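# Place the two closest-weight pistons in the steel tray

## Task

Find the two pistons whose weights are nearest to each other and put both into the steel parts tray. None of the remaining three pistons may touch the tray or hang over it. The tray must end up lying flat on the bench. Everything must stay in place without the robot holding it. Finally, open the grippers and move the arms away.

## Robot and tools

ROBOT. There are two six-joint arms, left_arm and right_arm. Each has a two-finger parallel gripper and a wrist camera. Their bases face each other across the table, with left_arm on the +y side. The names do not mean sides of a picture. Base poses in the scene frame: left_arm (+0.125, +0.541, +0.119) m, quat_wxyz (+0.437, 0, 0, -0.899); right_arm (-0.159, -0.503, +0.134) m, quat_wxyz (+0.611, 0, 0, +0.792).

FRAME. The scene frame has its origin at the table centre and +z up. The tabletop is at z = +0.020 m. Results give each gripper's end_effector_position (m), end_effector_quat_wxyz, and linear (m/s) and angular (rad/s) velocities in this frame. That point lies between the finger pads, 3 to 4 cm behind the tips. The gripper's +x runs along the fingers and its y axis is the closing direction. Printed positions can be inaccurate, more so at long reach.

execute_actions. Arguments: "actions", a list holding zero or one item, and an optional "pictures" boolean. An empty list moves nothing and just reports the state. An action is {"rows": [...], "steps": n}: 1 to 15 rows, and steps from 1 to 15 (default 15), each step 1/30 s. Row k is used on step k, and the final row repeats for any remaining steps. A wait is {"steps": n} with n up to 300. It counts from the previous result, and your reply time counts toward it. If a call is refused, nothing is sent.

ROW LAYOUT. One row covers both arms and has 14 numbers, each in [-1, 1]. The first seven are left_arm: waist, shoulder, elbow, wrist pitch, wrist yaw, wrist roll, then opening. The last seven are the same for right_arm. Both arms' numbers are always required.

JOINT NUMBERS are offsets, not targets. They are measured from the joint angles in the latest result that lists them. Before any such result in the scene, and for the second and later calls inside one reply, they are measured from where the arm stands when the action starts. Every row of an action uses that same reference; rows do not add up. Scale: 1.0 equals 0.9615 rad for waist, shoulder and elbow, 1.713 rad for wrist pitch, 1.767 rad for wrist yaw, and 1.728 rad for wrist roll. Joint ranges (rad): waist -3.054 to 3.054, shoulder 0.000 to 3.142, elbow 0.000 to 2.356, wrist pitch -1.571 to 1.571, wrist yaw -1.571 to 1.571, wrist roll -3.142 to 3.142. Asking for more than 0.010 rad outside a range gets the call refused. Real ends may sit 0.010 rad either way. Requests past the real end are cut to it, and "joint sent to its limit" is reported, possibly in a later result. All-zero joint numbers are not a pause: they pull the arm back to the reference angles.

OPENING is absolute. +1 is fully open, a 0.088 m pad gap. Empty fingers close at about -0.80, and values down to -1 change nothing more. Closing fully takes at least about 0.5 s. To hold a part, command roughly 0.07 below its grip_measured; a smaller gap gives a lighter grip. Parts under about 3 mm across get proportionally less force. Pad force tops out near 34 to 49 N. grip_measured may be off by about 1 mm, and reads up to 0.061 narrower while squeezing hard.

MOTION. Each step, a joint's target can lead its measured angle by at most 0.211 rad (waist, shoulder, elbow), 0.213 (pitch), 0.267 (yaw) or 0.228 (roll). Targets that would move the gripper over 70 mm from where it is are scaled down. Large moves therefore need several calls. Friction can leave joints short, or ignore tiny moves, so check Joint positions afterwards. Between calls, arms keep heading to the last row's target until they settle or a step is HELD.

RESULT LINES. The state line reads `left_arm: …` | `right_arm: …`. Joint positions and Joint velocities give, per arm, six joints (rad, rad/s), then the pad gap (m, m/s). grip_measured is the measured opening on the command scale. "joint command not followed" means a clearance check altered or blocked joint targets. HELD marks steps where your row was not fully sent. MOTOR HOT appears from 50 °C. An OVER-TEMPERATURE FAULT at 95 °C freezes that arm, and it can lose power and go limp if it does not cool within 30 to 60 s. Holding loads causes heating. A torque fault halts the arm for 10 s and drops the rest of the call. Load limits (N m): waist 16.8, shoulder 20.8, elbow 20.8, wrist pitch 5.49, wrist yaw 5.47, wrist roll 5.13; a carried part's weight adds to this.

zoom_image. Arguments: camera ("cam_high", "cam_left_wrist" or "cam_right_wrist") and region [x0, y0, x1, y1] in pixels, origin at top-left, at most 504 by 504. It enlarges part of that camera's latest full image. All three images are 504x504. Focal lengths: cam_high 653.456, cam_left_wrist 392.262, cam_right_wrist 429.86 px. Wrist cameras may sit up to 24 mm and about 5 degrees off their nominal frame.

read_manual. Optional section "licences". It returns URDF licence text and moves nothing.

finished_scene. Argument scene: the number of the current scene. Replying without any tool call also ends the run.

AVOID: knocking or dropping anything off the table, collisions or pressing between the arms, slams, drops and very hard pushes. Parts you hold, or loose ones, may get brief tugs. Before finishing, release both pistons so they rest in the tray on their own, keep the tray level, and move both grippers clear.

Each tool is called after "Request:" as name(argument=value, ...), one argument or row to a line, values as JSON.

## Session

Request:
execute_actions(
  actions=[],
)

Scene clock: 0.00 s of 12600.00 s.
left_arm: end_effector_position=(+0.3136, +0.0837, +0.2523) grip_measured=+0.824 end_effector_quat_wxyz=(+0.447, +0.746, -0.022, -0.493) end_effector_velocity=(-0.001, +0.003, -0.002) end_effector_angular_velocity=(+0.017, -0.005, -0.003) | right_arm: end_effector_position=(+0.0481, -0.4325, +0.3196) grip_measured=+0.821 end_effector_quat_wxyz=(+0.049, -0.896, -0.065, +0.437) end_effector_velocity=(-0.001, -0.002, -0.001) end_effector_angular_velocity=(-0.012, +0.003, -0.001)
Joint positions: left_arm=[ 0.945  1.93   1.459 -0.405 -0.371  1.326  0.079] | right_arm=[-1.445  0.804  0.811 -0.899  0.08  -2.812  0.079]
Joint velocities: left_arm=[-0.002 -0.002 -0.007 -0.007 -0.007  0.007  0.   ] | right_arm=[-0.002 -0.002 -0.002 -0.007  0.007 -0.007 -0.   ]
Motor temperatures (°C, as the motors report them): left_arm=[23 31 31 28 22 21] | right_arm=[22 39 27 26 23 25]
Heat: left arm: hottest shoulder 31 °C (+0.0 °C/min); right arm: hottest shoulder 39 °C (+0.0 °C/min).

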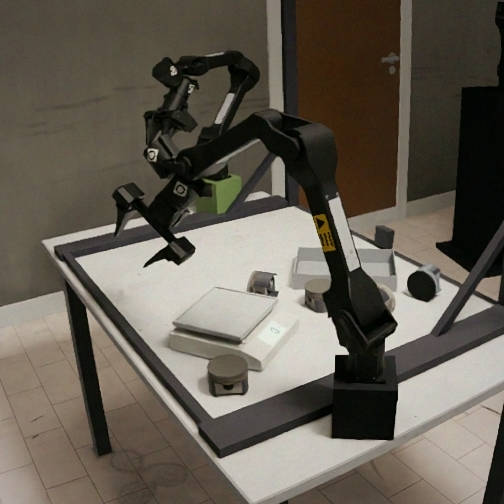

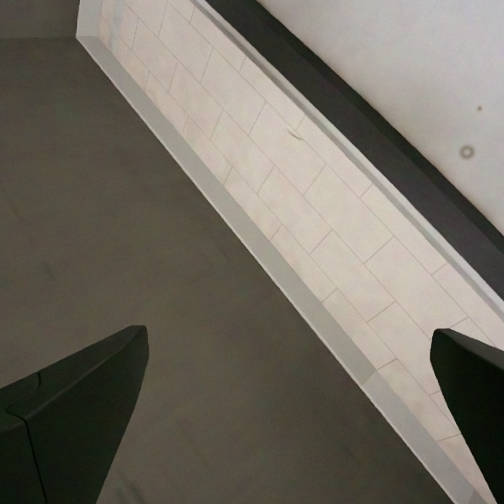

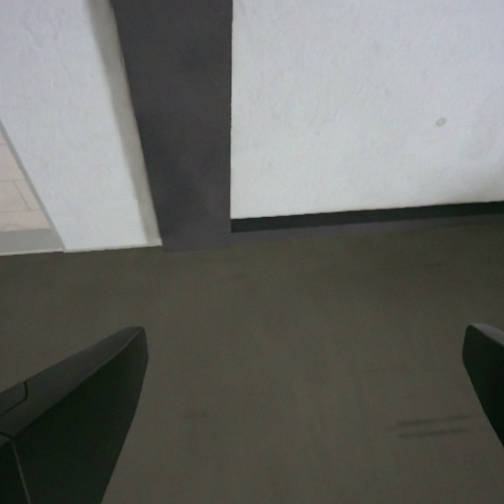

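Request:
execute_actions(
  actions=[
    {"rows":[[-0.67,-0.76,-0.27,-0.464,0.21,-0.767,1,0,0,0,0,0,0,0.82]]},
  ],
  pictures=false,
)

Request:
execute_actions(
  actions=[
    {"steps":40},
  ],
)

Scene clock: 5.63 s of 12600.00 s.
left_arm: end_effector_position=(+0.0502, +0.2262, +0.2838) grip_measured=+0.984 end_effector_quat_wxyz=(+0.327, +0.598, +0.095, -0.725) end_effector_velocity=(-0.356, +0.494, +0.256) end_effector_angular_velocity=(+0.369, +0.755, +0.132) | right_arm: end_effector_position=(+0.0481, -0.4325, +0.3196) grip_measured=+0.821 end_effector_quat_wxyz=(+0.049, -0.896, -0.065, +0.437) end_effector_velocity=(-0.004, -0.001, -0.004) end_effector_angular_velocity=(-0.009, +0.026, +0.008)
Joint positions: left_arm=[ 0.422  1.461  1.229 -0.963 -0.019  0.713  0.087] | right_arm=[-1.445  0.804  0.811 -0.899  0.08  -2.812  0.079]
Joint velocities: left_arm=[-1.331 -1.346 -0.11  -1.443  0.227 -1.663  0.   ] | right_arm=[-0.002  0.002 -0.002 -0.022 -0.007 -0.007 -0.   ]
Motor temperatures (°C, as the motors report them): left_arm=[23 32 31 29 22 21] | right_arm=[22 39 28 26 23 25]
Heat: left arm: hottest shoulder 32 °C (+10.7 °C/min); right arm: hottest shoulder 39 °C (+0.0 °C/min).
Steps of this call (steps 1 to 90: nothing new was sent; then 2.13 s passed at rest; steps 91 to 105: all 15 steps of this action). Readings (joint positions):
91: left_arm=[0.941 1.916 1.445 -0.412 -0.349 1.298] | right_arm=[-1.445 0.804 0.811 -0.899 0.080 -2.812]
92: left_arm=[0.926 1.894 1.419 -0.451 -0.310 1.262] | right_arm=[-1.445 0.804 0.811 -0.899 0.080 -2.812]
94: left_arm=[0.872 1.839 1.361 -0.521 -0.230 1.196] | right_arm=[-1.445 0.804 0.811 -0.899 0.080 -2.812]
98: left_arm=[0.728 1.726 1.282 -0.663 -0.106 1.043] | right_arm=[-1.445 0.804 0.811 -0.899 0.080 -2.812]
105: the state above

Scene clock: 6.97 s of 12600.00 s.
left_arm: end_effector_position=(+0.0372, +0.3072, +0.3294) grip_measured=+0.985 end_effector_quat_wxyz=(+0.472, +0.459, +0.316, -0.683) end_effector_velocity=(+0.003, +0.001, -0.001) end_effector_angular_velocity=(+0.001, -0.019, +0.013) | right_arm: end_effector_position=(+0.0481, -0.4325, +0.3196) grip_measured=+0.821 end_effector_quat_wxyz=(+0.049, -0.896, -0.065, +0.437) end_effector_velocity=(-0.001, -0.002, -0.000) end_effector_angular_velocity=(-0.011, -0.001, -0.001)
Joint positions: left_arm=[ 0.305  1.195  1.21  -1.197 -0.001  0.003  0.087] | right_arm=[-1.445  0.804  0.811 -0.899  0.08  -2.812  0.079]
Joint velocities: left_arm=[-0.002 -0.002 -0.002 -0.007 -0.022 -0.007 -0.   ] | right_arm=[-0.002 -0.007 -0.002 -0.007  0.007 -0.007 -0.   ]
Motor temperatures (°C, as the motors report them): left_arm=[23 32 31 29 22 21] | right_arm=[22 39 28 26 23 25]
Heat: left arm: hottest shoulder 32 °C (+8.6 °C/min); right arm: hottest shoulder 39 °C (+0.0 °C/min).
Steps of this call (steps 1 to 30: the robot went on to your last target; steps 31 to 40: nothing new was sent). Readings (joint positions):
1: left_arm=[0.381 1.413 1.226 -1.017 -0.011 0.654] | right_arm=[-1.445 0.804 0.811 -0.899 0.080 -2.812]
2: left_arm=[0.348 1.359 1.221 -1.073 -0.005 0.588] | right_arm=[-1.445 0.804 0.811 -0.899 0.080 -2.812]
4: left_arm=[0.314 1.262 1.215 -1.151 -0.001 0.449] | right_arm=[-1.445 0.804 0.811 -0.899 0.080 -2.812]
8: left_arm=[0.307 1.192 1.215 -1.189 -0.001 0.171] | right_arm=[-1.445 0.804 0.811 -0.899 0.080 -2.812]
40: the state above
All arms were judged still, so your last target was given up. Only a new action makes them travel on or press farther. Fingers that are still opening or closing keep moving.

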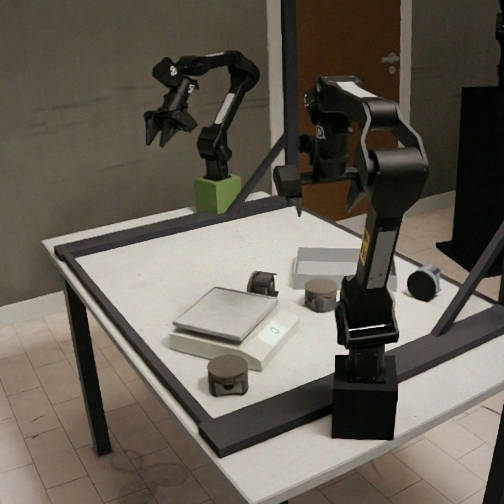

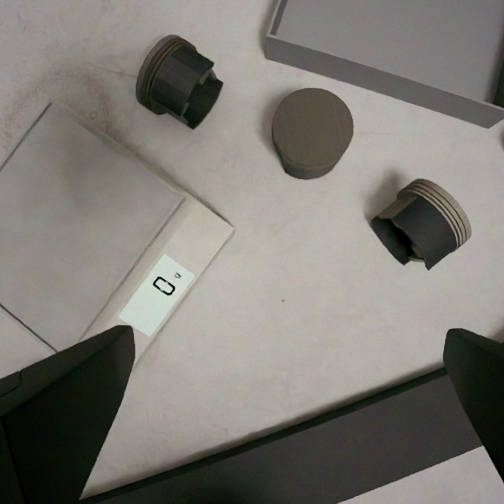

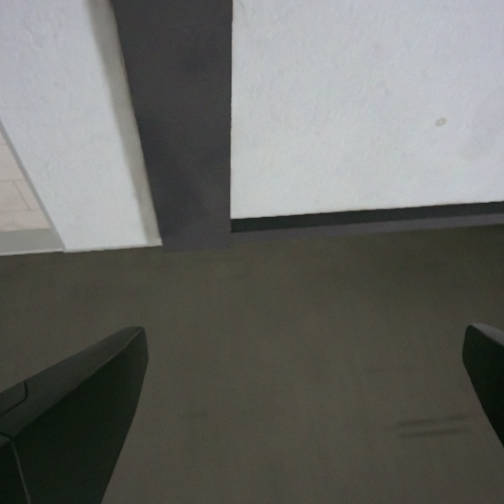

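Request:
execute_actions(
  actions=[
    {"rows":[[-0.115,0.934,0.43,0.058,0,0,1,0,0,0,0,0,0,0.82]]},
  ],
  pictures=false,
)

Request:
execute_actions(
  actions=[
    {"steps":30},
  ],
)

Scene clock: 15.10 s of 12600.00 s.
left_arm: end_effector_position=(-0.0552, +0.1834, +0.2157) grip_measured=+0.985 end_effector_quat_wxyz=(+0.390, +0.568, +0.349, -0.635) end_effector_velocity=(+0.006, +0.006, -0.540) end_effector_angular_velocity=(+1.253, -0.656, +0.007) | right_arm: end_effector_position=(+0.0481, -0.4325, +0.3196) grip_measured=+0.821 end_effector_quat_wxyz=(+0.049, -0.896, -0.065, +0.437) end_effector_velocity=(-0.001, +0.000, +0.000) end_effector_angular_velocity=(-0.000, +0.003, +0.008)
Joint positions: left_arm=[ 0.198  1.984  1.619 -1.094 -0.001  0.002  0.087] | right_arm=[-1.445  0.804  0.811 -0.899  0.08  -2.812  0.079]
Joint velocities: left_arm=[-0.002  1.419 -0.002  0.007 -0.022 -0.007 -0.   ] | right_arm=[-0.002 -0.002  0.002 -0.007 -0.007 -0.007  0.   ]
Motor temperatures (°C, as the motors report them): left_arm=[23 32 32 29 22 21] | right_arm=[22 38 29 27 23 25]
Heat: left arm: hottest shoulder 32 °C (+4.0 °C/min); right arm: hottest shoulder 38 °C (-4.0 °C/min).
Steps of this call (steps 1 to 90: nothing new was sent; then 4.63 s passed at rest; steps 91 to 105: all 15 steps of this action). Readings (joint positions):
91: left_arm=[0.293 1.225 1.238 -1.207 -0.007 0.002] | right_arm=[-1.445 0.804 0.811 -0.899 0.080 -2.812]
92: left_arm=[0.268 1.268 1.287 -1.179 -0.006 0.002] | right_arm=[-1.445 0.804 0.811 -0.899 0.080 -2.812]
94: left_arm=[0.226 1.388 1.419 -1.116 -0.002 0.002] | right_arm=[-1.445 0.804 0.811 -0.899 0.080 -2.812]
98: left_arm=[0.198 1.617 1.598 -1.094 -0.001 0.002] | right_arm=[-1.445 0.804 0.811 -0.899 0.080 -2.812]
105: the state above

Scene clock: 16.10 s of 12600.00 s.
left_arm: end_effector_position=(-0.0539, +0.1860, +0.1764) grip_measured=+0.985 end_effector_quat_wxyz=(+0.371, +0.601, +0.369, -0.604) end_effector_velocity=(+0.003, +0.005, -0.002) end_effector_angular_velocity=(+0.021, -0.019, -0.024) | right_arm: end_effector_position=(+0.0481, -0.4325, +0.3196) grip_measured=+0.821 end_effector_quat_wxyz=(+0.049, -0.896, -0.065, +0.437) end_effector_velocity=(-0.002, -0.003, -0.002) end_effector_angular_velocity=(-0.012, +0.003, -0.001)
Joint positions: left_arm=[ 0.198  2.089  1.622 -1.098 -0.001  0.002  0.087] | right_arm=[-1.445  0.804  0.811 -0.899  0.08  -2.812  0.079]
Joint velocities: left_arm=[-0.002  0.002 -0.002 -0.022 -0.007  0.022 -0.   ] | right_arm=[-0.002 -0.007 -0.007 -0.007  0.007 -0.007  0.   ]
Motor temperatures (°C, as the motors report them): left_arm=[23 32 32 29 22 21] | right_arm=[22 38 29 27 23 25]
Heat: left arm: hottest shoulder 32 °C (+3.7 °C/min); right arm: hottest shoulder 38 °C (-3.7 °C/min).
Steps of this call (steps 1 to 30: the robot went on to your last target). Readings (joint positions):
1: left_arm=[0.198 2.024 1.619 -1.094 -0.001 0.002] | right_arm=[-1.445 0.804 0.811 -0.899 0.080 -2.812]
2: left_arm=[0.198 2.055 1.618 -1.096 -0.001 0.002] | right_arm=[-1.445 0.804 0.811 -0.899 0.080 -2.812]
4: left_arm=[0.198 2.088 1.616 -1.098 -0.001 0.002] | right_arm=[-1.445 0.804 0.811 -0.899 0.080 -2.812]
8: left_arm=[0.198 2.089 1.621 -1.098 -0.001 0.002] | right_arm=[-1.445 0.804 0.811 -0.899 0.080 -2.812]
30: the state above
All arms were judged still, so your last target was given up. Only a new action makes them travel on or press farther. Fingers that are still opening or closing keep moving.

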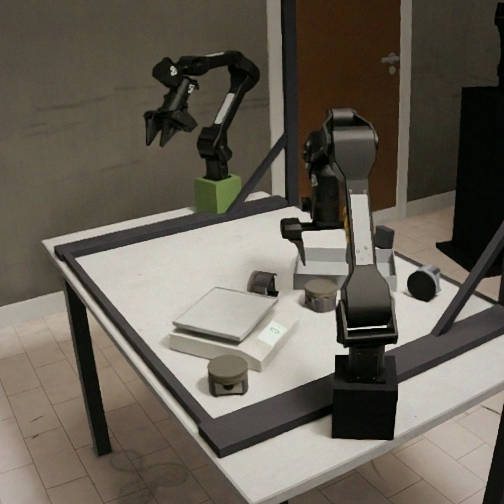

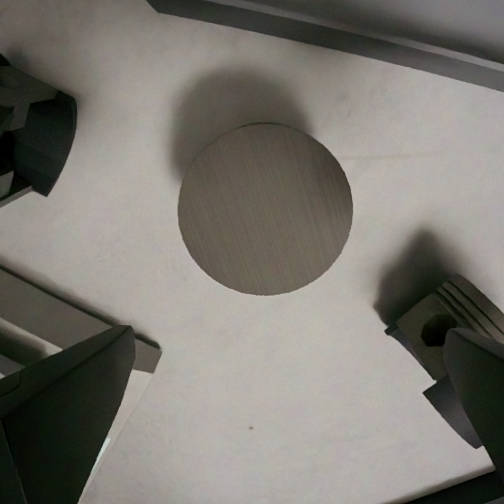

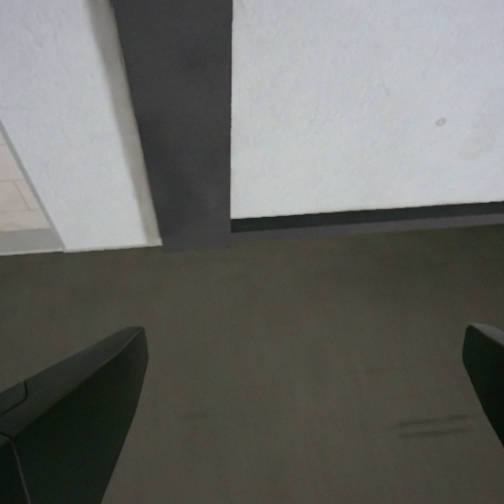

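Request:
execute_actions(
  actions=[
    {"rows":[[0.01,0.04,0,0.02,0,0,1,0,0,0,0,0,0,0.82],[0.018,0.08,-0.01,0.045,0,0,1,0,0,0,0,0,0,0.82],[0.018,0.122,-0.012,0.071,0,0,1,0,0,0,0,0,0,0.82]]},
  ],
)

Scene clock: 20.20 s of 12600.00 s.
left_arm: end_effector_position=(-0.0556, +0.1684, +0.1326) grip_measured=+0.985 end_effector_quat_wxyz=(+0.377, +0.597, +0.373, -0.602) end_effector_velocity=(+0.001, +0.002, +0.000) end_effector_angular_velocity=(+0.003, -0.010, +0.005) | right_arm: end_effector_position=(+0.0481, -0.4325, +0.3196) grip_measured=+0.821 end_effector_quat_wxyz=(+0.049, -0.896, -0.065, +0.437) end_effector_velocity=(+0.001, +0.001, +0.000) end_effector_angular_velocity=(+0.012, -0.003, -0.004)
Joint positions: left_arm=[ 0.213  2.198  1.613 -0.978 -0.001  0.002  0.087] | right_arm=[-1.445  0.804  0.811 -0.899  0.08  -2.812  0.079]
Joint velocities: left_arm=[-0.002 -0.002 -0.002 -0.007 -0.007 -0.007 -0.   ] | right_arm=[-0.002 -0.002 -0.002  0.007 -0.007  0.007 -0.   ]
Motor temperatures (°C, as the motors report them): left_arm=[23 33 32 28 22 21] | right_arm=[22 38 30 27 23 25]
Heat: left arm: hottest shoulder 33 °C (+5.9 °C/min); right arm: hottest shoulder 38 °C (-3.0 °C/min).
Steps of this call (steps 1 to 90: nothing new was sent; then 0.60 s passed at rest; steps 91 to 105: all 15 steps of this action). Readings (joint positions):
91: left_arm=[0.198 2.092 1.622 -1.094 -0.001 0.002] | right_arm=[-1.445 0.804 0.811 -0.899 0.080 -2.812]
92: left_arm=[0.199 2.100 1.622 -1.077 -0.001 0.002] | right_arm=[-1.445 0.804 0.811 -0.899 0.080 -2.812]
94: left_arm=[0.204 2.132 1.623 -1.014 -0.001 0.002] | right_arm=[-1.445 0.804 0.811 -0.899 0.080 -2.812]
98: left_arm=[0.212 2.191 1.615 -0.989 -0.001 0.002] | right_arm=[-1.445 0.804 0.811 -0.899 0.080 -2.812]
105: the state above

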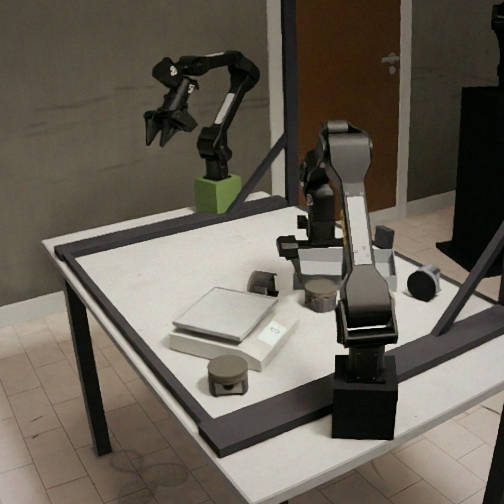

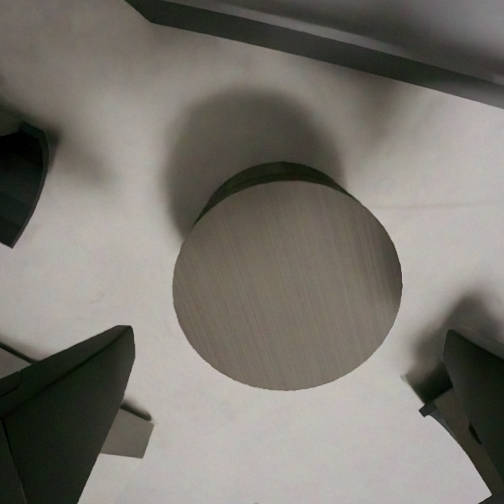

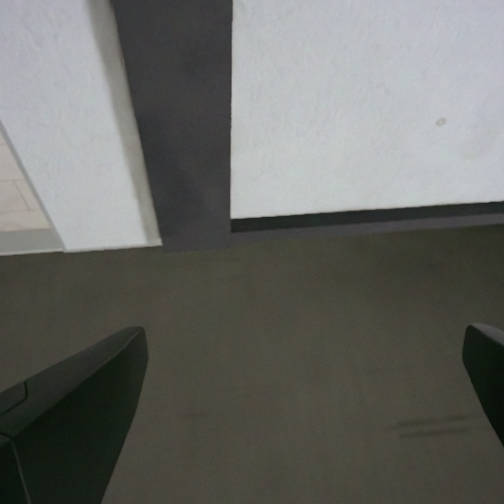

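Request:
execute_actions(
  actions=[
    {"rows":[[0,0.02,-0.02,0,0,0,1,0,0,0,0,0,0,0.82],[0,0.04,-0.04,0.01,0,0,1,0,0,0,0,0,0,0.82],[0,0.06,-0.06,0.025,0,0,1,0,0,0,0,0,0,0.82],[0,0.082,-0.075,0.04,0,0,1,0,0,0,0,0,0,0.82],[0,0.082,-0.075,0.06,0,0,1,0,0,0,0,0,0,0.82],[0,0.082,-0.075,0.079,0,0,1,0,0,0,0,0,0,0.82]]},
  ],
  pictures=false,
)

Request:
execute_actions(
  actions=[
    {"rows":[[0,0,0,0,0,0,0.85,0,0,0,0,0,0,0.82],[0,0,0,0,0,0,0.75,0,0,0,0,0,0,0.82],[0,0,0,0,0,0,0.7,0,0,0,0,0,0,0.82],[0,0,0,0,0,0,0.66,0,0,0,0,0,0,0.82],[0,0,0,0,0,0,0.63,0,0,0,0,0,0,0.82],[0,0,0,0,0,0,0.6,0,0,0,0,0,0,0.82],[0,0,0,0,0,0,0.56,0,0,0,0,0,0,0.82],[0,0,0,0,0,0,0.52,0,0,0,0,0,0,0.82]]},
  ],
)

Scene clock: 27.93 s of 12600.00 s.
left_arm: end_effector_position=(-0.0556, +0.1683, +0.0899) grip_measured=+0.985 end_effector_quat_wxyz=(+0.376, +0.598, +0.374, -0.601) end_effector_velocity=(-0.000, -0.000, -0.002) end_effector_angular_velocity=(-0.005, -0.006, -0.010) | right_arm: end_effector_position=(+0.0481, -0.4325, +0.3196) grip_measured=+0.821 end_effector_quat_wxyz=(+0.049, -0.896, -0.065, +0.437) end_effector_velocity=(-0.002, -0.000, -0.002) end_effector_angular_velocity=(-0.011, +0.005, +0.019)
Joint positions: left_arm=[ 0.213  2.267  1.546 -0.844 -0.001  0.002  0.087] | right_arm=[-1.445  0.804  0.811 -0.899  0.08  -2.812  0.079]
Joint velocities: left_arm=[-0.002  0.002 -0.002  0.007 -0.007  0.007  0.   ] | right_arm=[-0.002 -0.002 -0.002 -0.007 -0.007 -0.022  0.   ]
Motor temperatures (°C, as the motors report them): left_arm=[23 35 32 28 22 21] | right_arm=[22 38 30 28 23 25]
Heat: left arm: hottest shoulder 35 °C (+8.6 °C/min); right arm: hottest shoulder 38 °C (-2.1 °C/min).
Steps of this call (steps 1 to 15: the robot went on to your last target; steps 16 to 90: nothing new was sent; then 4.23 s passed at rest; steps 91 to 105: all 15 steps of this action). Readings (joint positions):
91: left_arm=[0.213 2.198 1.612 -0.978 -0.001 0.002] | right_arm=[-1.445 0.804 0.811 -0.899 0.080 -2.812]
92: left_arm=[0.213 2.200 1.607 -0.974 -0.001 0.002] | right_arm=[-1.445 0.804 0.811 -0.899 0.080 -2.812]
94: left_arm=[0.213 2.211 1.588 -0.948 -0.001 0.002] | right_arm=[-1.445 0.804 0.811 -0.899 0.080 -2.812]
98: left_arm=[0.213 2.256 1.555 -0.870 -0.001 0.002] | right_arm=[-1.445 0.804 0.811 -0.899 0.080 -2.812]
105: the state above

Scene clock: 28.43 s of 12600.00 s.
left_arm: end_effector_position=(-0.0556, +0.1683, +0.0899) grip_measured=+0.595 end_effector_quat_wxyz=(+0.376, +0.598, +0.374, -0.601) end_effector_velocity=(-0.002, +0.001, +0.002) end_effector_angular_velocity=(+0.005, +0.006, +0.005) | right_arm: end_effector_position=(+0.0481, -0.4325, +0.3196) grip_measured=+0.821 end_effector_quat_wxyz=(+0.049, -0.896, -0.065, +0.437) end_effector_velocity=(-0.002, -0.000, +0.001) end_effector_angular_velocity=(+0.002, -0.001, +0.008)
Joint positions: left_arm=[ 0.213  2.267  1.546 -0.844 -0.001  0.002  0.068] | right_arm=[-1.445  0.804  0.811 -0.899  0.08  -2.812  0.079]
Joint velocities: left_arm=[-0.002 -0.002  0.002 -0.007  0.007 -0.007 -0.   ] | right_arm=[-0.002 -0.007  0.002 -0.007 -0.007 -0.007 -0.   ]
Motor temperatures (°C, as the motors report them): left_arm=[23 35 32 28 22 21] | right_arm=[22 38 30 28 23 25]
Heat: left arm: hottest shoulder 35 °C (+8.4 °C/min); right arm: hottest shoulder 38 °C (-2.1 °C/min).
Steps of this call (steps 1 to 15: all 15 steps of this action). Readings (joint positions):
1: left_arm=[0.213 2.267 1.546 -0.844 -0.001 0.002] | right_arm=[-1.445 0.804 0.811 -0.899 0.080 -2.812]
2: left_arm=[0.213 2.267 1.546 -0.844 -0.001 0.002] | right_arm=[-1.445 0.804 0.811 -0.899 0.080 -2.812]
4: left_arm=[0.213 2.267 1.546 -0.844 -0.001 0.002] | right_arm=[-1.445 0.804 0.811 -0.899 0.080 -2.812]
8: left_arm=[0.213 2.267 1.546 -0.844 -0.001 0.002] | right_arm=[-1.445 0.804 0.811 -0.899 0.080 -2.812]
15: the state above

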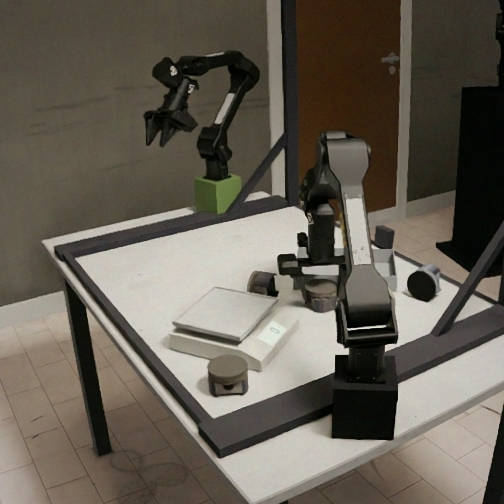

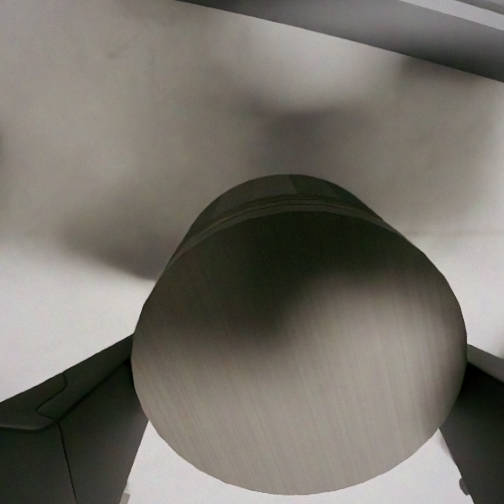

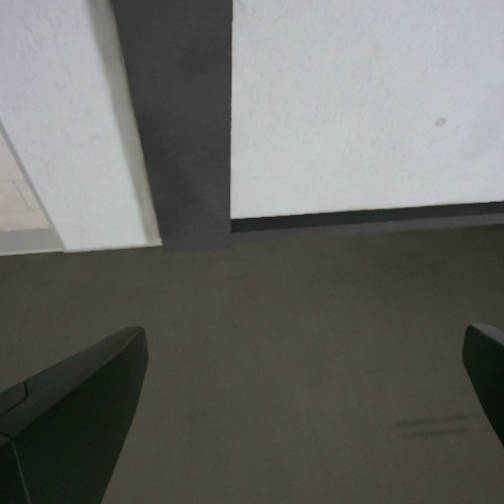

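Request:
execute_actions(
  actions=[
    {"rows":[[0,-0.04,0,-0.02,0,0,0.52,0,0,0,0,0,0,0.82],[0,-0.08,0,-0.04,0,0,0.52,0,0,0,0,0,0,0.82],[0,-0.12,0,-0.06,0,0,0.52,0,0,0,0,0,0,0.82],[0,-0.16,-0.01,-0.08,0,0,0.52,0,0,0,0,0,0,0.82],[0,-0.2,-0.02,-0.1,0,0,0.52,0,0,0,0,0,0,0.82],[0,-0.24,-0.03,-0.12,0,0,0.52,0,0,0,0,0,0,0.82],[0,-0.28,-0.04,-0.14,0,0,0.52,0,0,0,0,0,0,0.82],[0,-0.33,-0.05,-0.158,0,0,0.52,0,0,0,0,0,0,0.82]]},
  ],
  pictures=false,
)

Request:
execute_actions(
  actions=[
    {"rows":[[0.05,0,0,0,0,0,0.52,0,0,0,0,0,0,0.82],[0.1,0,0,0,0,0,0.52,0,0,0,0,0,0,0.82],[0.16,0,0,0,0,0,0.52,0,0,0,0,0,0,0.82],[0.22,0,0,0,0,0,0.52,0,0,0,0,0,0,0.82],[0.28,0,0,0,0,0,0.52,0,0,0,0,0,0,0.82],[0.34,0,0,0,0,0,0.52,0,0,0,0,0,0,0.82],[0.4,0,0,0,0,0,0.52,0,0,0,0,0,0,0.82],[0.46,0,0,0,0,0,0.52,0,0,0,0,0,0,0.82],[0.52,0,0,0,0,0,0.52,0,0,0,0,0,0,0.82],[0.58,0,0,0,0,0,0.52,0,0,0,0,0,0,0.82]]},
  ],
  pictures=false,
)

Request:
execute_actions(
  actions=[
    {"steps":10},
  ],
)

Scene clock: 36.67 s of 12600.00 s.
left_arm: end_effector_position=(-0.0365, +0.2076, +0.2022) grip_measured=+0.595 end_effector_quat_wxyz=(+0.381, +0.590, +0.369, -0.609) end_effector_velocity=(+0.007, +0.024, -0.021) end_effector_angular_velocity=(+0.085, -0.033, -0.000) | right_arm: end_effector_position=(+0.0481, -0.4325, +0.3196) grip_measured=+0.821 end_effector_quat_wxyz=(+0.049, -0.896, -0.065, +0.437) end_effector_velocity=(-0.002, -0.000, -0.004) end_effector_angular_velocity=(-0.006, +0.017, +0.008)
Joint positions: left_arm=[ 0.213  1.944  1.513 -1.109 -0.001  0.002  0.068] | right_arm=[-1.445  0.804  0.811 -0.899  0.08  -2.812  0.079]
Joint velocities: left_arm=[-0.007 -0.002 -0.085 -0.007  0.007 -0.007 -0.   ] | right_arm=[-0.002  0.002 -0.007 -0.007 -0.007 -0.007 -0.   ]
Motor temperatures (°C, as the motors report them): left_arm=[23 37 33 28 22 21] | right_arm=[22 37 31 28 23 25]
Heat: left arm: hottest shoulder 37 °C (+9.8 °C/min); right arm: hottest shoulder 37 °C (-3.3 °C/min).
Steps of this call (steps 1 to 15: the robot went on to your last target; steps 16 to 90: nothing new was sent; then 4.73 s passed at rest; steps 91 to 105: all 15 steps of this action). Readings (joint positions):
91: left_arm=[0.213 2.264 1.546 -0.846 -0.001 0.002] | right_arm=[-1.445 0.804 0.811 -0.899 0.080 -2.812]
92: left_arm=[0.213 2.257 1.546 -0.860 -0.001 0.002] | right_arm=[-1.445 0.804 0.811 -0.899 0.080 -2.812]
94: left_arm=[0.213 2.226 1.542 -0.920 -0.001 0.002] | right_arm=[-1.445 0.804 0.811 -0.899 0.080 -2.812]
98: left_arm=[0.213 2.081 1.519 -1.040 -0.001 0.002] | right_arm=[-1.445 0.804 0.811 -0.899 0.080 -2.812]
105: the state above

Scene clock: 37.17 s of 12600.00 s.
left_arm: end_effector_position=(+0.1733, +0.1737, +0.2009) grip_measured=+0.595 end_effector_quat_wxyz=(+0.541, +0.465, +0.519, -0.472) end_effector_velocity=(+0.082, +0.019, +0.000) end_effector_angular_velocity=(+0.037, -0.002, +0.259) | right_arm: end_effector_position=(+0.0481, -0.4325, +0.3196) grip_measured=+0.821 end_effector_quat_wxyz=(+0.049, -0.896, -0.065, +0.437) end_effector_velocity=(-0.001, -0.002, -0.002) end_effector_angular_velocity=(-0.014, +0.008, -0.001)
Joint positions: left_arm=[ 0.79   1.946  1.51  -1.106 -0.013  0.002  0.068] | right_arm=[-1.445  0.804  0.811 -0.899  0.08  -2.812  0.079]
Joint velocities: left_arm=[ 0.222 -0.002 -0.002 -0.037 -0.007 -0.037  0.   ] | right_arm=[-0.002  0.002 -0.002 -0.007  0.007 -0.007 -0.   ]
Motor temperatures (°C, as the motors report them): left_arm=[23 37 33 28 22 21] | right_arm=[22 37 31 28 23 25]
Heat: left arm: hottest shoulder 37 °C (+9.7 °C/min); right arm: hottest shoulder 37 °C (-3.2 °C/min).
Steps of this call (steps 1 to 15: all 15 steps of this action). Readings (joint positions):
1: left_arm=[0.215 1.944 1.511 -1.110 0.001 0.002] | right_arm=[-1.445 0.804 0.811 -0.899 0.080 -2.812]
2: left_arm=[0.225 1.946 1.510 -1.111 0.005 0.002] | right_arm=[-1.445 0.804 0.811 -0.899 0.080 -2.812]
4: left_arm=[0.280 1.946 1.510 -1.110 0.011 0.002] | right_arm=[-1.445 0.804 0.811 -0.899 0.080 -2.812]
8: left_arm=[0.490 1.946 1.510 -1.106 0.004 0.002] | right_arm=[-1.445 0.804 0.811 -0.899 0.080 -2.812]
15: the state above

Scene clock: 37.50 s of 12600.00 s.
left_arm: end_effector_position=(+0.1639, +0.1729, +0.2009) grip_measured=+0.595 end_effector_quat_wxyz=(+0.533, +0.467, +0.517, -0.480) end_effector_velocity=(+0.002, +0.002, +0.000) end_effector_angular_velocity=(+0.008, -0.006, +0.010) | right_arm: end_effector_position=(+0.0481, -0.4325, +0.3196) grip_measured=+0.821 end_effector_quat_wxyz=(+0.049, -0.896, -0.065, +0.437) end_effector_velocity=(-0.001, +0.000, +0.000) end_effector_angular_velocity=(-0.000, +0.003, +0.008)
Joint positions: left_arm=[ 0.769  1.946  1.51  -1.108 -0.001  0.002  0.068] | right_arm=[-1.445  0.804  0.811 -0.899  0.08  -2.812  0.079]
Joint velocities: left_arm=[ 0.002 -0.002 -0.002 -0.007 -0.007 -0.007 -0.   ] | right_arm=[-0.002 -0.002  0.002 -0.007 -0.007 -0.007 -0.   ]
Motor temperatures (°C, as the motors report them): left_arm=[23 37 33 28 22 21] | right_arm=[22 37 31 28 23 25]
Heat: left arm: hottest shoulder 37 °C (+9.6 °C/min); right arm: hottest shoulder 37 °C (-3.2 °C/min).
Steps of this call (steps 1 to 10: the robot went on to your last target). Readings (joint positions):
1: left_arm=[0.793 1.946 1.510 -1.108 -0.012 0.002] | right_arm=[-1.445 0.804 0.811 -0.899 0.080 -2.812]
2: left_arm=[0.790 1.946 1.510 -1.108 -0.008 0.002] | right_arm=[-1.445 0.804 0.811 -0.899 0.080 -2.812]
4: left_arm=[0.779 1.946 1.510 -1.108 -0.003 0.002] | right_arm=[-1.445 0.804 0.811 -0.899 0.080 -2.812]
8: left_arm=[0.769 1.946 1.510 -1.108 -0.001 0.002] | right_arm=[-1.445 0.804 0.811 -0.899 0.080 -2.812]
10: the state above

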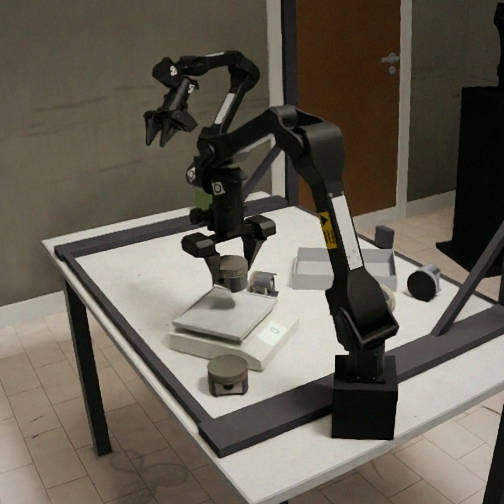

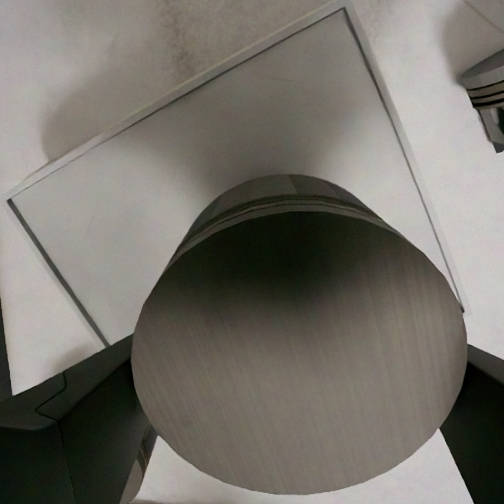

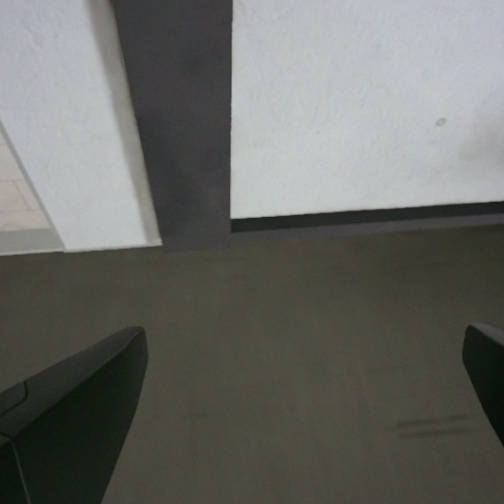

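Request:
execute_actions(
  actions=[
    {"rows":[[-0.02,0.01,-0.02,0.01,0,0,0.52,0,0,0,0,0,0,0.82],[-0.04,0.02,-0.04,0.02,0,0,0.52,0,0,0,0,0,0,0.82],[-0.06,0.03,-0.06,0.03,0,0,0.52,0,0,0,0,0,0,0.82],[-0.08,0.04,-0.08,0.045,0,0,0.52,0,0,0,0,0,0,0.82],[-0.08,0.05,-0.107,0.068,0,0,0.52,0,0,0,0,0,0,0.82]]},
  ],
)

Scene clock: 43.10 s of 12600.00 s.
left_arm: end_effector_position=(+0.1340, +0.1755, +0.1623) grip_measured=+0.595 end_effector_quat_wxyz=(+0.506, +0.494, +0.505, -0.495) end_effector_velocity=(+0.002, +0.007, +0.001) end_effector_angular_velocity=(+0.023, -0.021, +0.005) | right_arm: end_effector_position=(+0.0481, -0.4325, +0.3196) grip_measured=+0.821 end_effector_quat_wxyz=(+0.049, -0.896, -0.065, +0.437) end_effector_velocity=(-0.002, -0.000, -0.003) end_effector_angular_velocity=(-0.004, +0.012, +0.008)
Joint positions: left_arm=[ 0.689  1.988  1.412 -0.992  0.001  0.002  0.068] | right_arm=[-1.445  0.804  0.811 -0.899  0.08  -2.812  0.079]
Joint velocities: left_arm=[-0.002 -0.007 -0.007 -0.022 -0.022 -0.007 -0.   ] | right_arm=[-0.002 -0.002 -0.007 -0.007 -0.007 -0.007 -0.   ]
Motor temperatures (°C, as the motors report them): left_arm=[23 38 33 28 22 21] | right_arm=[22 37 31 28 23 25]
Heat: left arm: hottest shoulder 38 °C (+9.7 °C/min); right arm: hottest shoulder 37 °C (-2.8 °C/min).
Steps of this call (steps 1 to 30: the robot went on to your last target; steps 31 to 153: nothing new was sent; steps 154 to 168: all 15 steps of this action). Readings (joint positions):
154: left_arm=[0.769 1.953 1.504 -1.108 -0.001 0.002] | right_arm=[-1.445 0.804 0.811 -0.899 0.080 -2.812]
155: left_arm=[0.765 1.953 1.500 -1.098 -0.002 0.002] | right_arm=[-1.445 0.804 0.811 -0.899 0.080 -2.812]
157: left_arm=[0.745 1.954 1.480 -1.068 -0.004 0.002] | right_arm=[-1.445 0.804 0.811 -0.899 0.080 -2.812]
161: left_arm=[0.694 1.976 1.428 -1.009 0.001 0.002] | right_arm=[-1.445 0.804 0.811 -0.899 0.080 -2.812]
168: the state above

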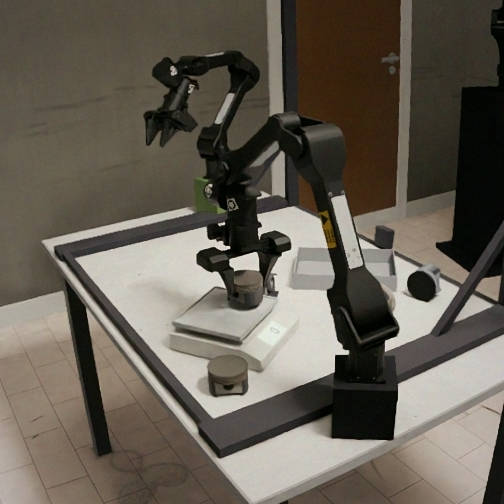

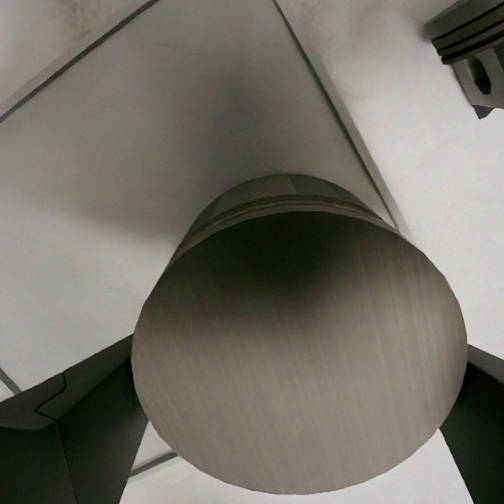

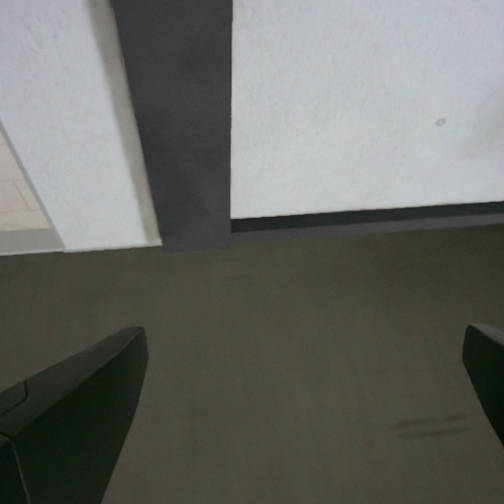

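Not yet touching; lower ~6 mm.

Request:
execute_actions(
  actions=[
    {"rows":[[0.01,0.014,-0.02,0.014,0,0,0.52,0,0,0,0,0,0,0.82]]},
  ],
)

Request:
zoom_image(
  camera="cam_high",
  region=[160,240,320,400],
)

Scene clock: 50.10 s of 12600.00 s.
left_arm: end_effector_position=(+0.1364, +0.1743, +0.1593) grip_measured=+0.595 end_effector_quat_wxyz=(+0.510, +0.490, +0.504, -0.496) end_effector_velocity=(-0.002, +0.002, +0.000) end_effector_angular_velocity=(+0.008, -0.007, +0.000) | right_arm: end_effector_position=(+0.0481, -0.4325, +0.3196) grip_measured=+0.821 end_effector_quat_wxyz=(+0.049, -0.896, -0.065, +0.437) end_effector_velocity=(-0.002, +0.003, -0.003) end_effector_angular_velocity=(+0.007, +0.017, +0.022)
Joint positions: left_arm=[ 0.696  1.989  1.4   -0.971  0.001  0.002  0.068] | right_arm=[-1.445  0.804  0.811 -0.899  0.08  -2.812  0.079]
Joint velocities: left_arm=[-0.007 -0.002 -0.002 -0.007 -0.007 -0.007 -0.   ] | right_arm=[ 0.002  0.002 -0.002 -0.007 -0.022 -0.007  0.   ]
Motor temperatures (°C, as the motors report them): left_arm=[23 38 33 28 22 21] | right_arm=[22 37 32 28 23 25]
Heat: left arm: hottest shoulder 38 °C (+8.4 °C/min); right arm: hottest shoulder 37 °C (-2.4 °C/min).
Steps of this call (steps 1 to 15: the robot went on to your last target; steps 16 to 90: nothing new was sent; then 3.50 s passed at rest; steps 91 to 105: all 15 steps of this action). Readings (joint positions):
91: left_arm=[0.690 1.988 1.410 -0.989 0.001 0.002] | right_arm=[-1.445 0.804 0.811 -0.899 0.080 -2.812]
92: left_arm=[0.690 1.988 1.407 -0.982 0.001 0.002] | right_arm=[-1.445 0.804 0.811 -0.899 0.080 -2.812]
94: left_arm=[0.693 1.988 1.404 -0.975 0.001 0.002] | right_arm=[-1.445 0.804 0.811 -0.899 0.080 -2.812]
98: left_arm=[0.696 1.989 1.400 -0.972 0.001 0.002] | right_arm=[-1.445 0.804 0.811 -0.899 0.080 -2.812]
105: the state above

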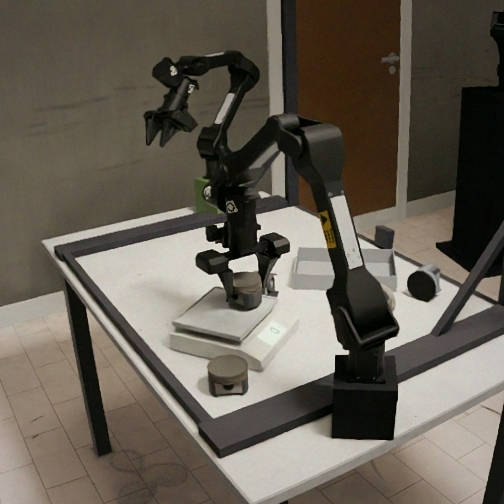

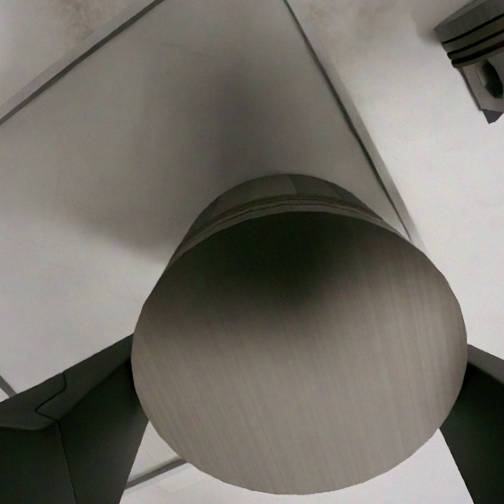

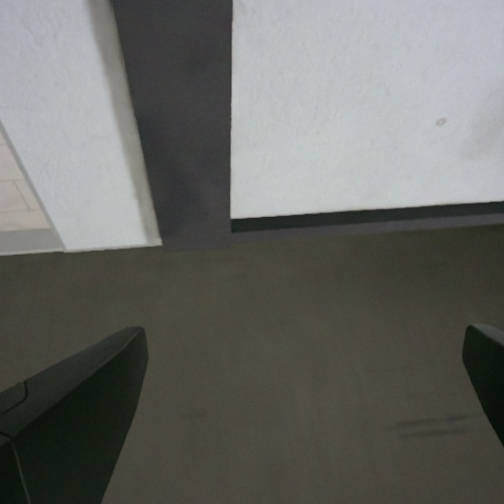

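Region (160, 240, 320, 400) of cam_high's 504x504 image, scaled by 3.150, with more detail than that image has.

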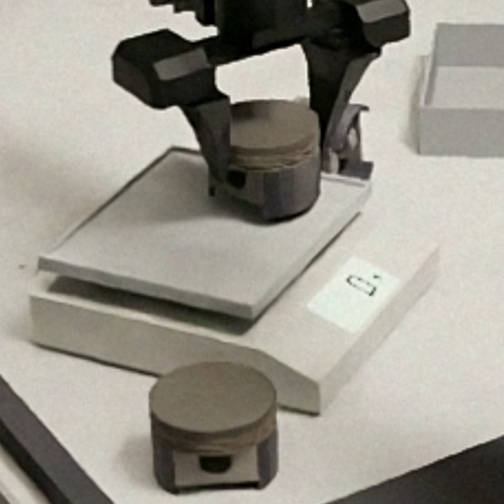

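Request:
execute_actions(
  actions=[
    {"rows":[[0,0.01,0,0,0,0,0.52,0,0,0,0,0,0,0.82],[0,0.01,0,0,0,0,0.52,0,0,0,0,0,0,0.82],[0,0.01,0,0,0,0,0.6,0,0,0,0,0,0,0.82],[0,0,0,0,0,0,0.7,0,0,0,0,0,0,0.82],[0,0,0,0,0,0,1,0,0,0,0,0,0,0.82],[0,0,0,0,0,0,1,0,0,0,0,0,0,0.82],[0,0,0,0,0,0,1,0,0,0,0,0,0,0.82],[0,0,0,0,0,0,1,0,0,0,0,0,0,0.82],[0,-0.03,0.06,-0.03,0,0,1,0,0,0,0,0,0,0.82],[0,-0.06,0.12,-0.09,0,0,1,0,0,0,0,0,0,0.82]]},
  ],
  pictures=false,
)

Request:
execute_actions(
  actions=[
    {"rows":[[0,-0.15,-0.05,-0.03,0,0,1,0,0,0,0,0,0,0.82],[0,-0.15,-0.05,-0.03,0,0,1,0,0,0,0,0,0,0.82],[0,-0.2,-0.1,-0.03,0,0,1,0,0,0,0,0,0,0.82],[0.55,-0.38,-0.33,-0.04,0,0,1,0,0,0,0,0,0,0.82]]},
  ],
  pictures=false,
)

Request:
execute_actions(
  actions=[
    {"steps":20},
  ],
)

Request:
zoom_image(
  camera="cam_high",
  region=[160,240,320,400],
)

Scene clock: 63.30 s of 12600.00 s.
left_arm: end_effector_position=(+0.1364, +0.1728, +0.1996) grip_measured=+0.979 end_effector_quat_wxyz=(+0.513, +0.487, +0.501, -0.498) end_effector_velocity=(-0.005, -0.041, +0.160) end_effector_angular_velocity=(-0.379, +0.011, +0.014) | right_arm: end_effector_position=(+0.0481, -0.4325, +0.3196) grip_measured=+0.821 end_effector_quat_wxyz=(+0.049, -0.896, -0.065, +0.437) end_effector_velocity=(-0.002, -0.000, -0.001) end_effector_angular_velocity=(-0.000, +0.003, +0.008)
Joint positions: left_arm=[ 0.696  1.944  1.502 -1.106  0.001  0.002  0.087] | right_arm=[-1.445  0.804  0.811 -0.899  0.08  -2.812  0.079]
Joint velocities: left_arm=[-0.007 -0.281  0.252 -0.154  0.022 -0.022  0.003] | right_arm=[-0.002 -0.007 -0.002 -0.007 -0.007 -0.007 -0.   ]
Motor temperatures (°C, as the motors report them): left_arm=[23 38 33 28 22 21] | right_arm=[22 37 32 29 23 25]
Heat: left arm: hottest shoulder 38 °C (+6.1 °C/min); right arm: hottest shoulder 37 °C (-2.0 °C/min).
Steps of this call (steps 1 to 15: the robot went on to your last target; steps 16 to 90: nothing new was sent; then 9.70 s passed at rest; steps 91 to 105: all 15 steps of this action). Readings (joint positions):
91: left_arm=[0.696 1.989 1.400 -0.971 0.001 0.002] | right_arm=[-1.445 0.804 0.811 -0.899 0.080 -2.812]
92: left_arm=[0.696 1.989 1.400 -0.971 0.001 0.002] | right_arm=[-1.445 0.804 0.811 -0.899 0.080 -2.812]
94: left_arm=[0.696 1.989 1.400 -0.971 0.001 0.002] | right_arm=[-1.445 0.804 0.811 -0.899 0.080 -2.812]
98: left_arm=[0.696 1.989 1.400 -0.971 0.001 0.002] | right_arm=[-1.445 0.804 0.811 -0.899 0.080 -2.812]
105: the state above

Scene clock: 63.80 s of 12600.00 s.
left_arm: end_effector_position=(+0.2720, +0.3074, +0.2288) grip_measured=+0.985 end_effector_quat_wxyz=(+0.620, +0.346, +0.616, -0.342) end_effector_velocity=(+0.014, +0.037, -0.006) end_effector_angular_velocity=(+0.040, +0.051, +0.132) | right_arm: end_effector_position=(+0.0481, -0.4325, +0.3196) grip_measured=+0.821 end_effector_quat_wxyz=(+0.049, -0.896, -0.065, +0.437) end_effector_velocity=(+0.001, +0.001, +0.000) end_effector_angular_velocity=(+0.012, -0.003, -0.004)
Joint positions: left_arm=[ 1.223  1.595  1.199 -1.173 -0.007  0.002  0.087] | right_arm=[-1.445  0.804  0.811 -0.899  0.08  -2.812  0.079]
Joint velocities: left_arm=[ 0.125 -0.037 -0.061 -0.037  0.022 -0.007 -0.   ] | right_arm=[-0.002 -0.002 -0.002  0.007 -0.007  0.007  0.   ]
Motor temperatures (°C, as the motors report them): left_arm=[23 38 33 28 22 21] | right_arm=[22 37 32 29 23 25]
Heat: left arm: hottest shoulder 38 °C (+6.0 °C/min); right arm: hottest shoulder 37 °C (-2.0 °C/min).
Steps of this call (steps 1 to 15: all 15 steps of this action). Readings (joint positions):
1: left_arm=[0.696 1.918 1.501 -1.109 0.001 0.002] | right_arm=[-1.445 0.804 0.811 -0.899 0.080 -2.812]
2: left_arm=[0.696 1.893 1.489 -1.127 0.001 0.002] | right_arm=[-1.445 0.804 0.811 -0.899 0.080 -2.812]
4: left_arm=[0.707 1.815 1.431 -1.140 0.009 0.002] | right_arm=[-1.445 0.804 0.811 -0.899 0.080 -2.812]
8: left_arm=[0.903 1.640 1.268 -1.168 0.005 0.002] | right_arm=[-1.445 0.804 0.811 -0.899 0.080 -2.812]
15: the state above

Scene clock: 64.47 s of 12600.00 s.
left_arm: end_effector_position=(+0.2714, +0.3078, +0.2297) grip_measured=+0.985 end_effector_quat_wxyz=(+0.620, +0.343, +0.616, -0.344) end_effector_velocity=(-0.001, +0.006, -0.000) end_effector_angular_velocity=(+0.030, -0.007, -0.010) | right_arm: end_effector_position=(+0.0481, -0.4325, +0.3196) grip_measured=+0.821 end_effector_quat_wxyz=(+0.049, -0.896, -0.065, +0.437) end_effector_velocity=(-0.002, -0.000, -0.002) end_effector_angular_velocity=(-0.011, +0.005, +0.019)
Joint positions: left_arm=[ 1.224  1.589  1.196 -1.173 -0.002  0.002  0.087] | right_arm=[-1.445  0.804  0.811 -0.899  0.08  -2.812  0.079]
Joint velocities: left_arm=[-0.002 -0.002 -0.002 -0.022 -0.022  0.007  0.   ] | right_arm=[-0.002 -0.002 -0.002 -0.007 -0.007 -0.022 -0.   ]
Motor temperatures (°C, as the motors report them): left_arm=[23 38 33 28 22 21] | right_arm=[22 37 32 29 23 25]
Heat: left arm: hottest shoulder 38 °C (+6.1 °C/min); right arm: hottest shoulder 37 °C (-2.0 °C/min).
Steps of this call (steps 1 to 15: the robot went on to your last target; steps 16 to 20: nothing new was sent). Readings (joint positions):
1: left_arm=[1.224 1.593 1.197 -1.173 -0.005 0.002] | right_arm=[-1.445 0.804 0.811 -0.899 0.080 -2.812]
2: left_arm=[1.224 1.592 1.197 -1.173 -0.003 0.002] | right_arm=[-1.445 0.804 0.811 -0.899 0.080 -2.812]
4: left_arm=[1.224 1.590 1.197 -1.173 -0.002 0.002] | right_arm=[-1.445 0.804 0.811 -0.899 0.080 -2.812]
8: left_arm=[1.224 1.589 1.197 -1.173 -0.002 0.002] | right_arm=[-1.445 0.804 0.811 -0.899 0.080 -2.812]
20: the state above
All arms were judged still, so your last target was given up. Only a new action makes them travel on or press farther. Fingers that are still opening or closing keep moving.

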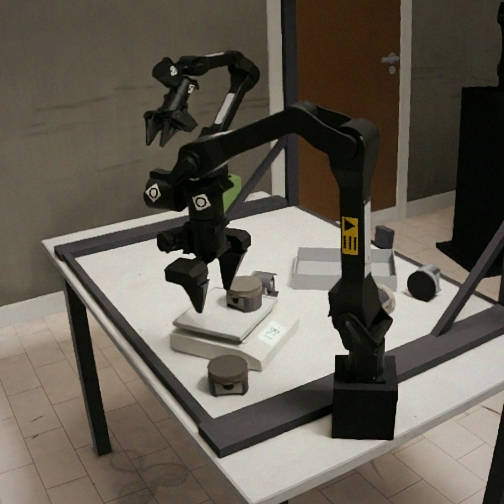

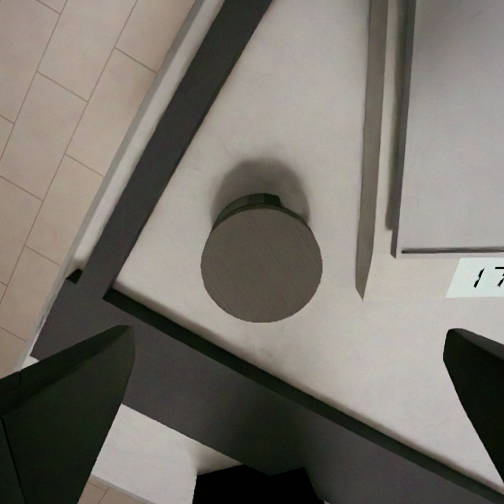

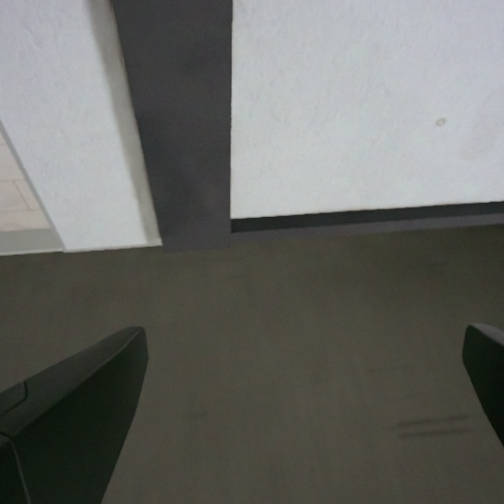

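Region (160, 240, 320, 400) of cam_high's 504x504 image, scaled by 3.150, with more detail than that image has.

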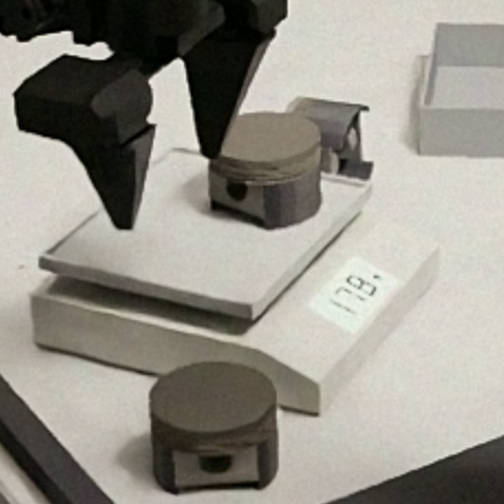

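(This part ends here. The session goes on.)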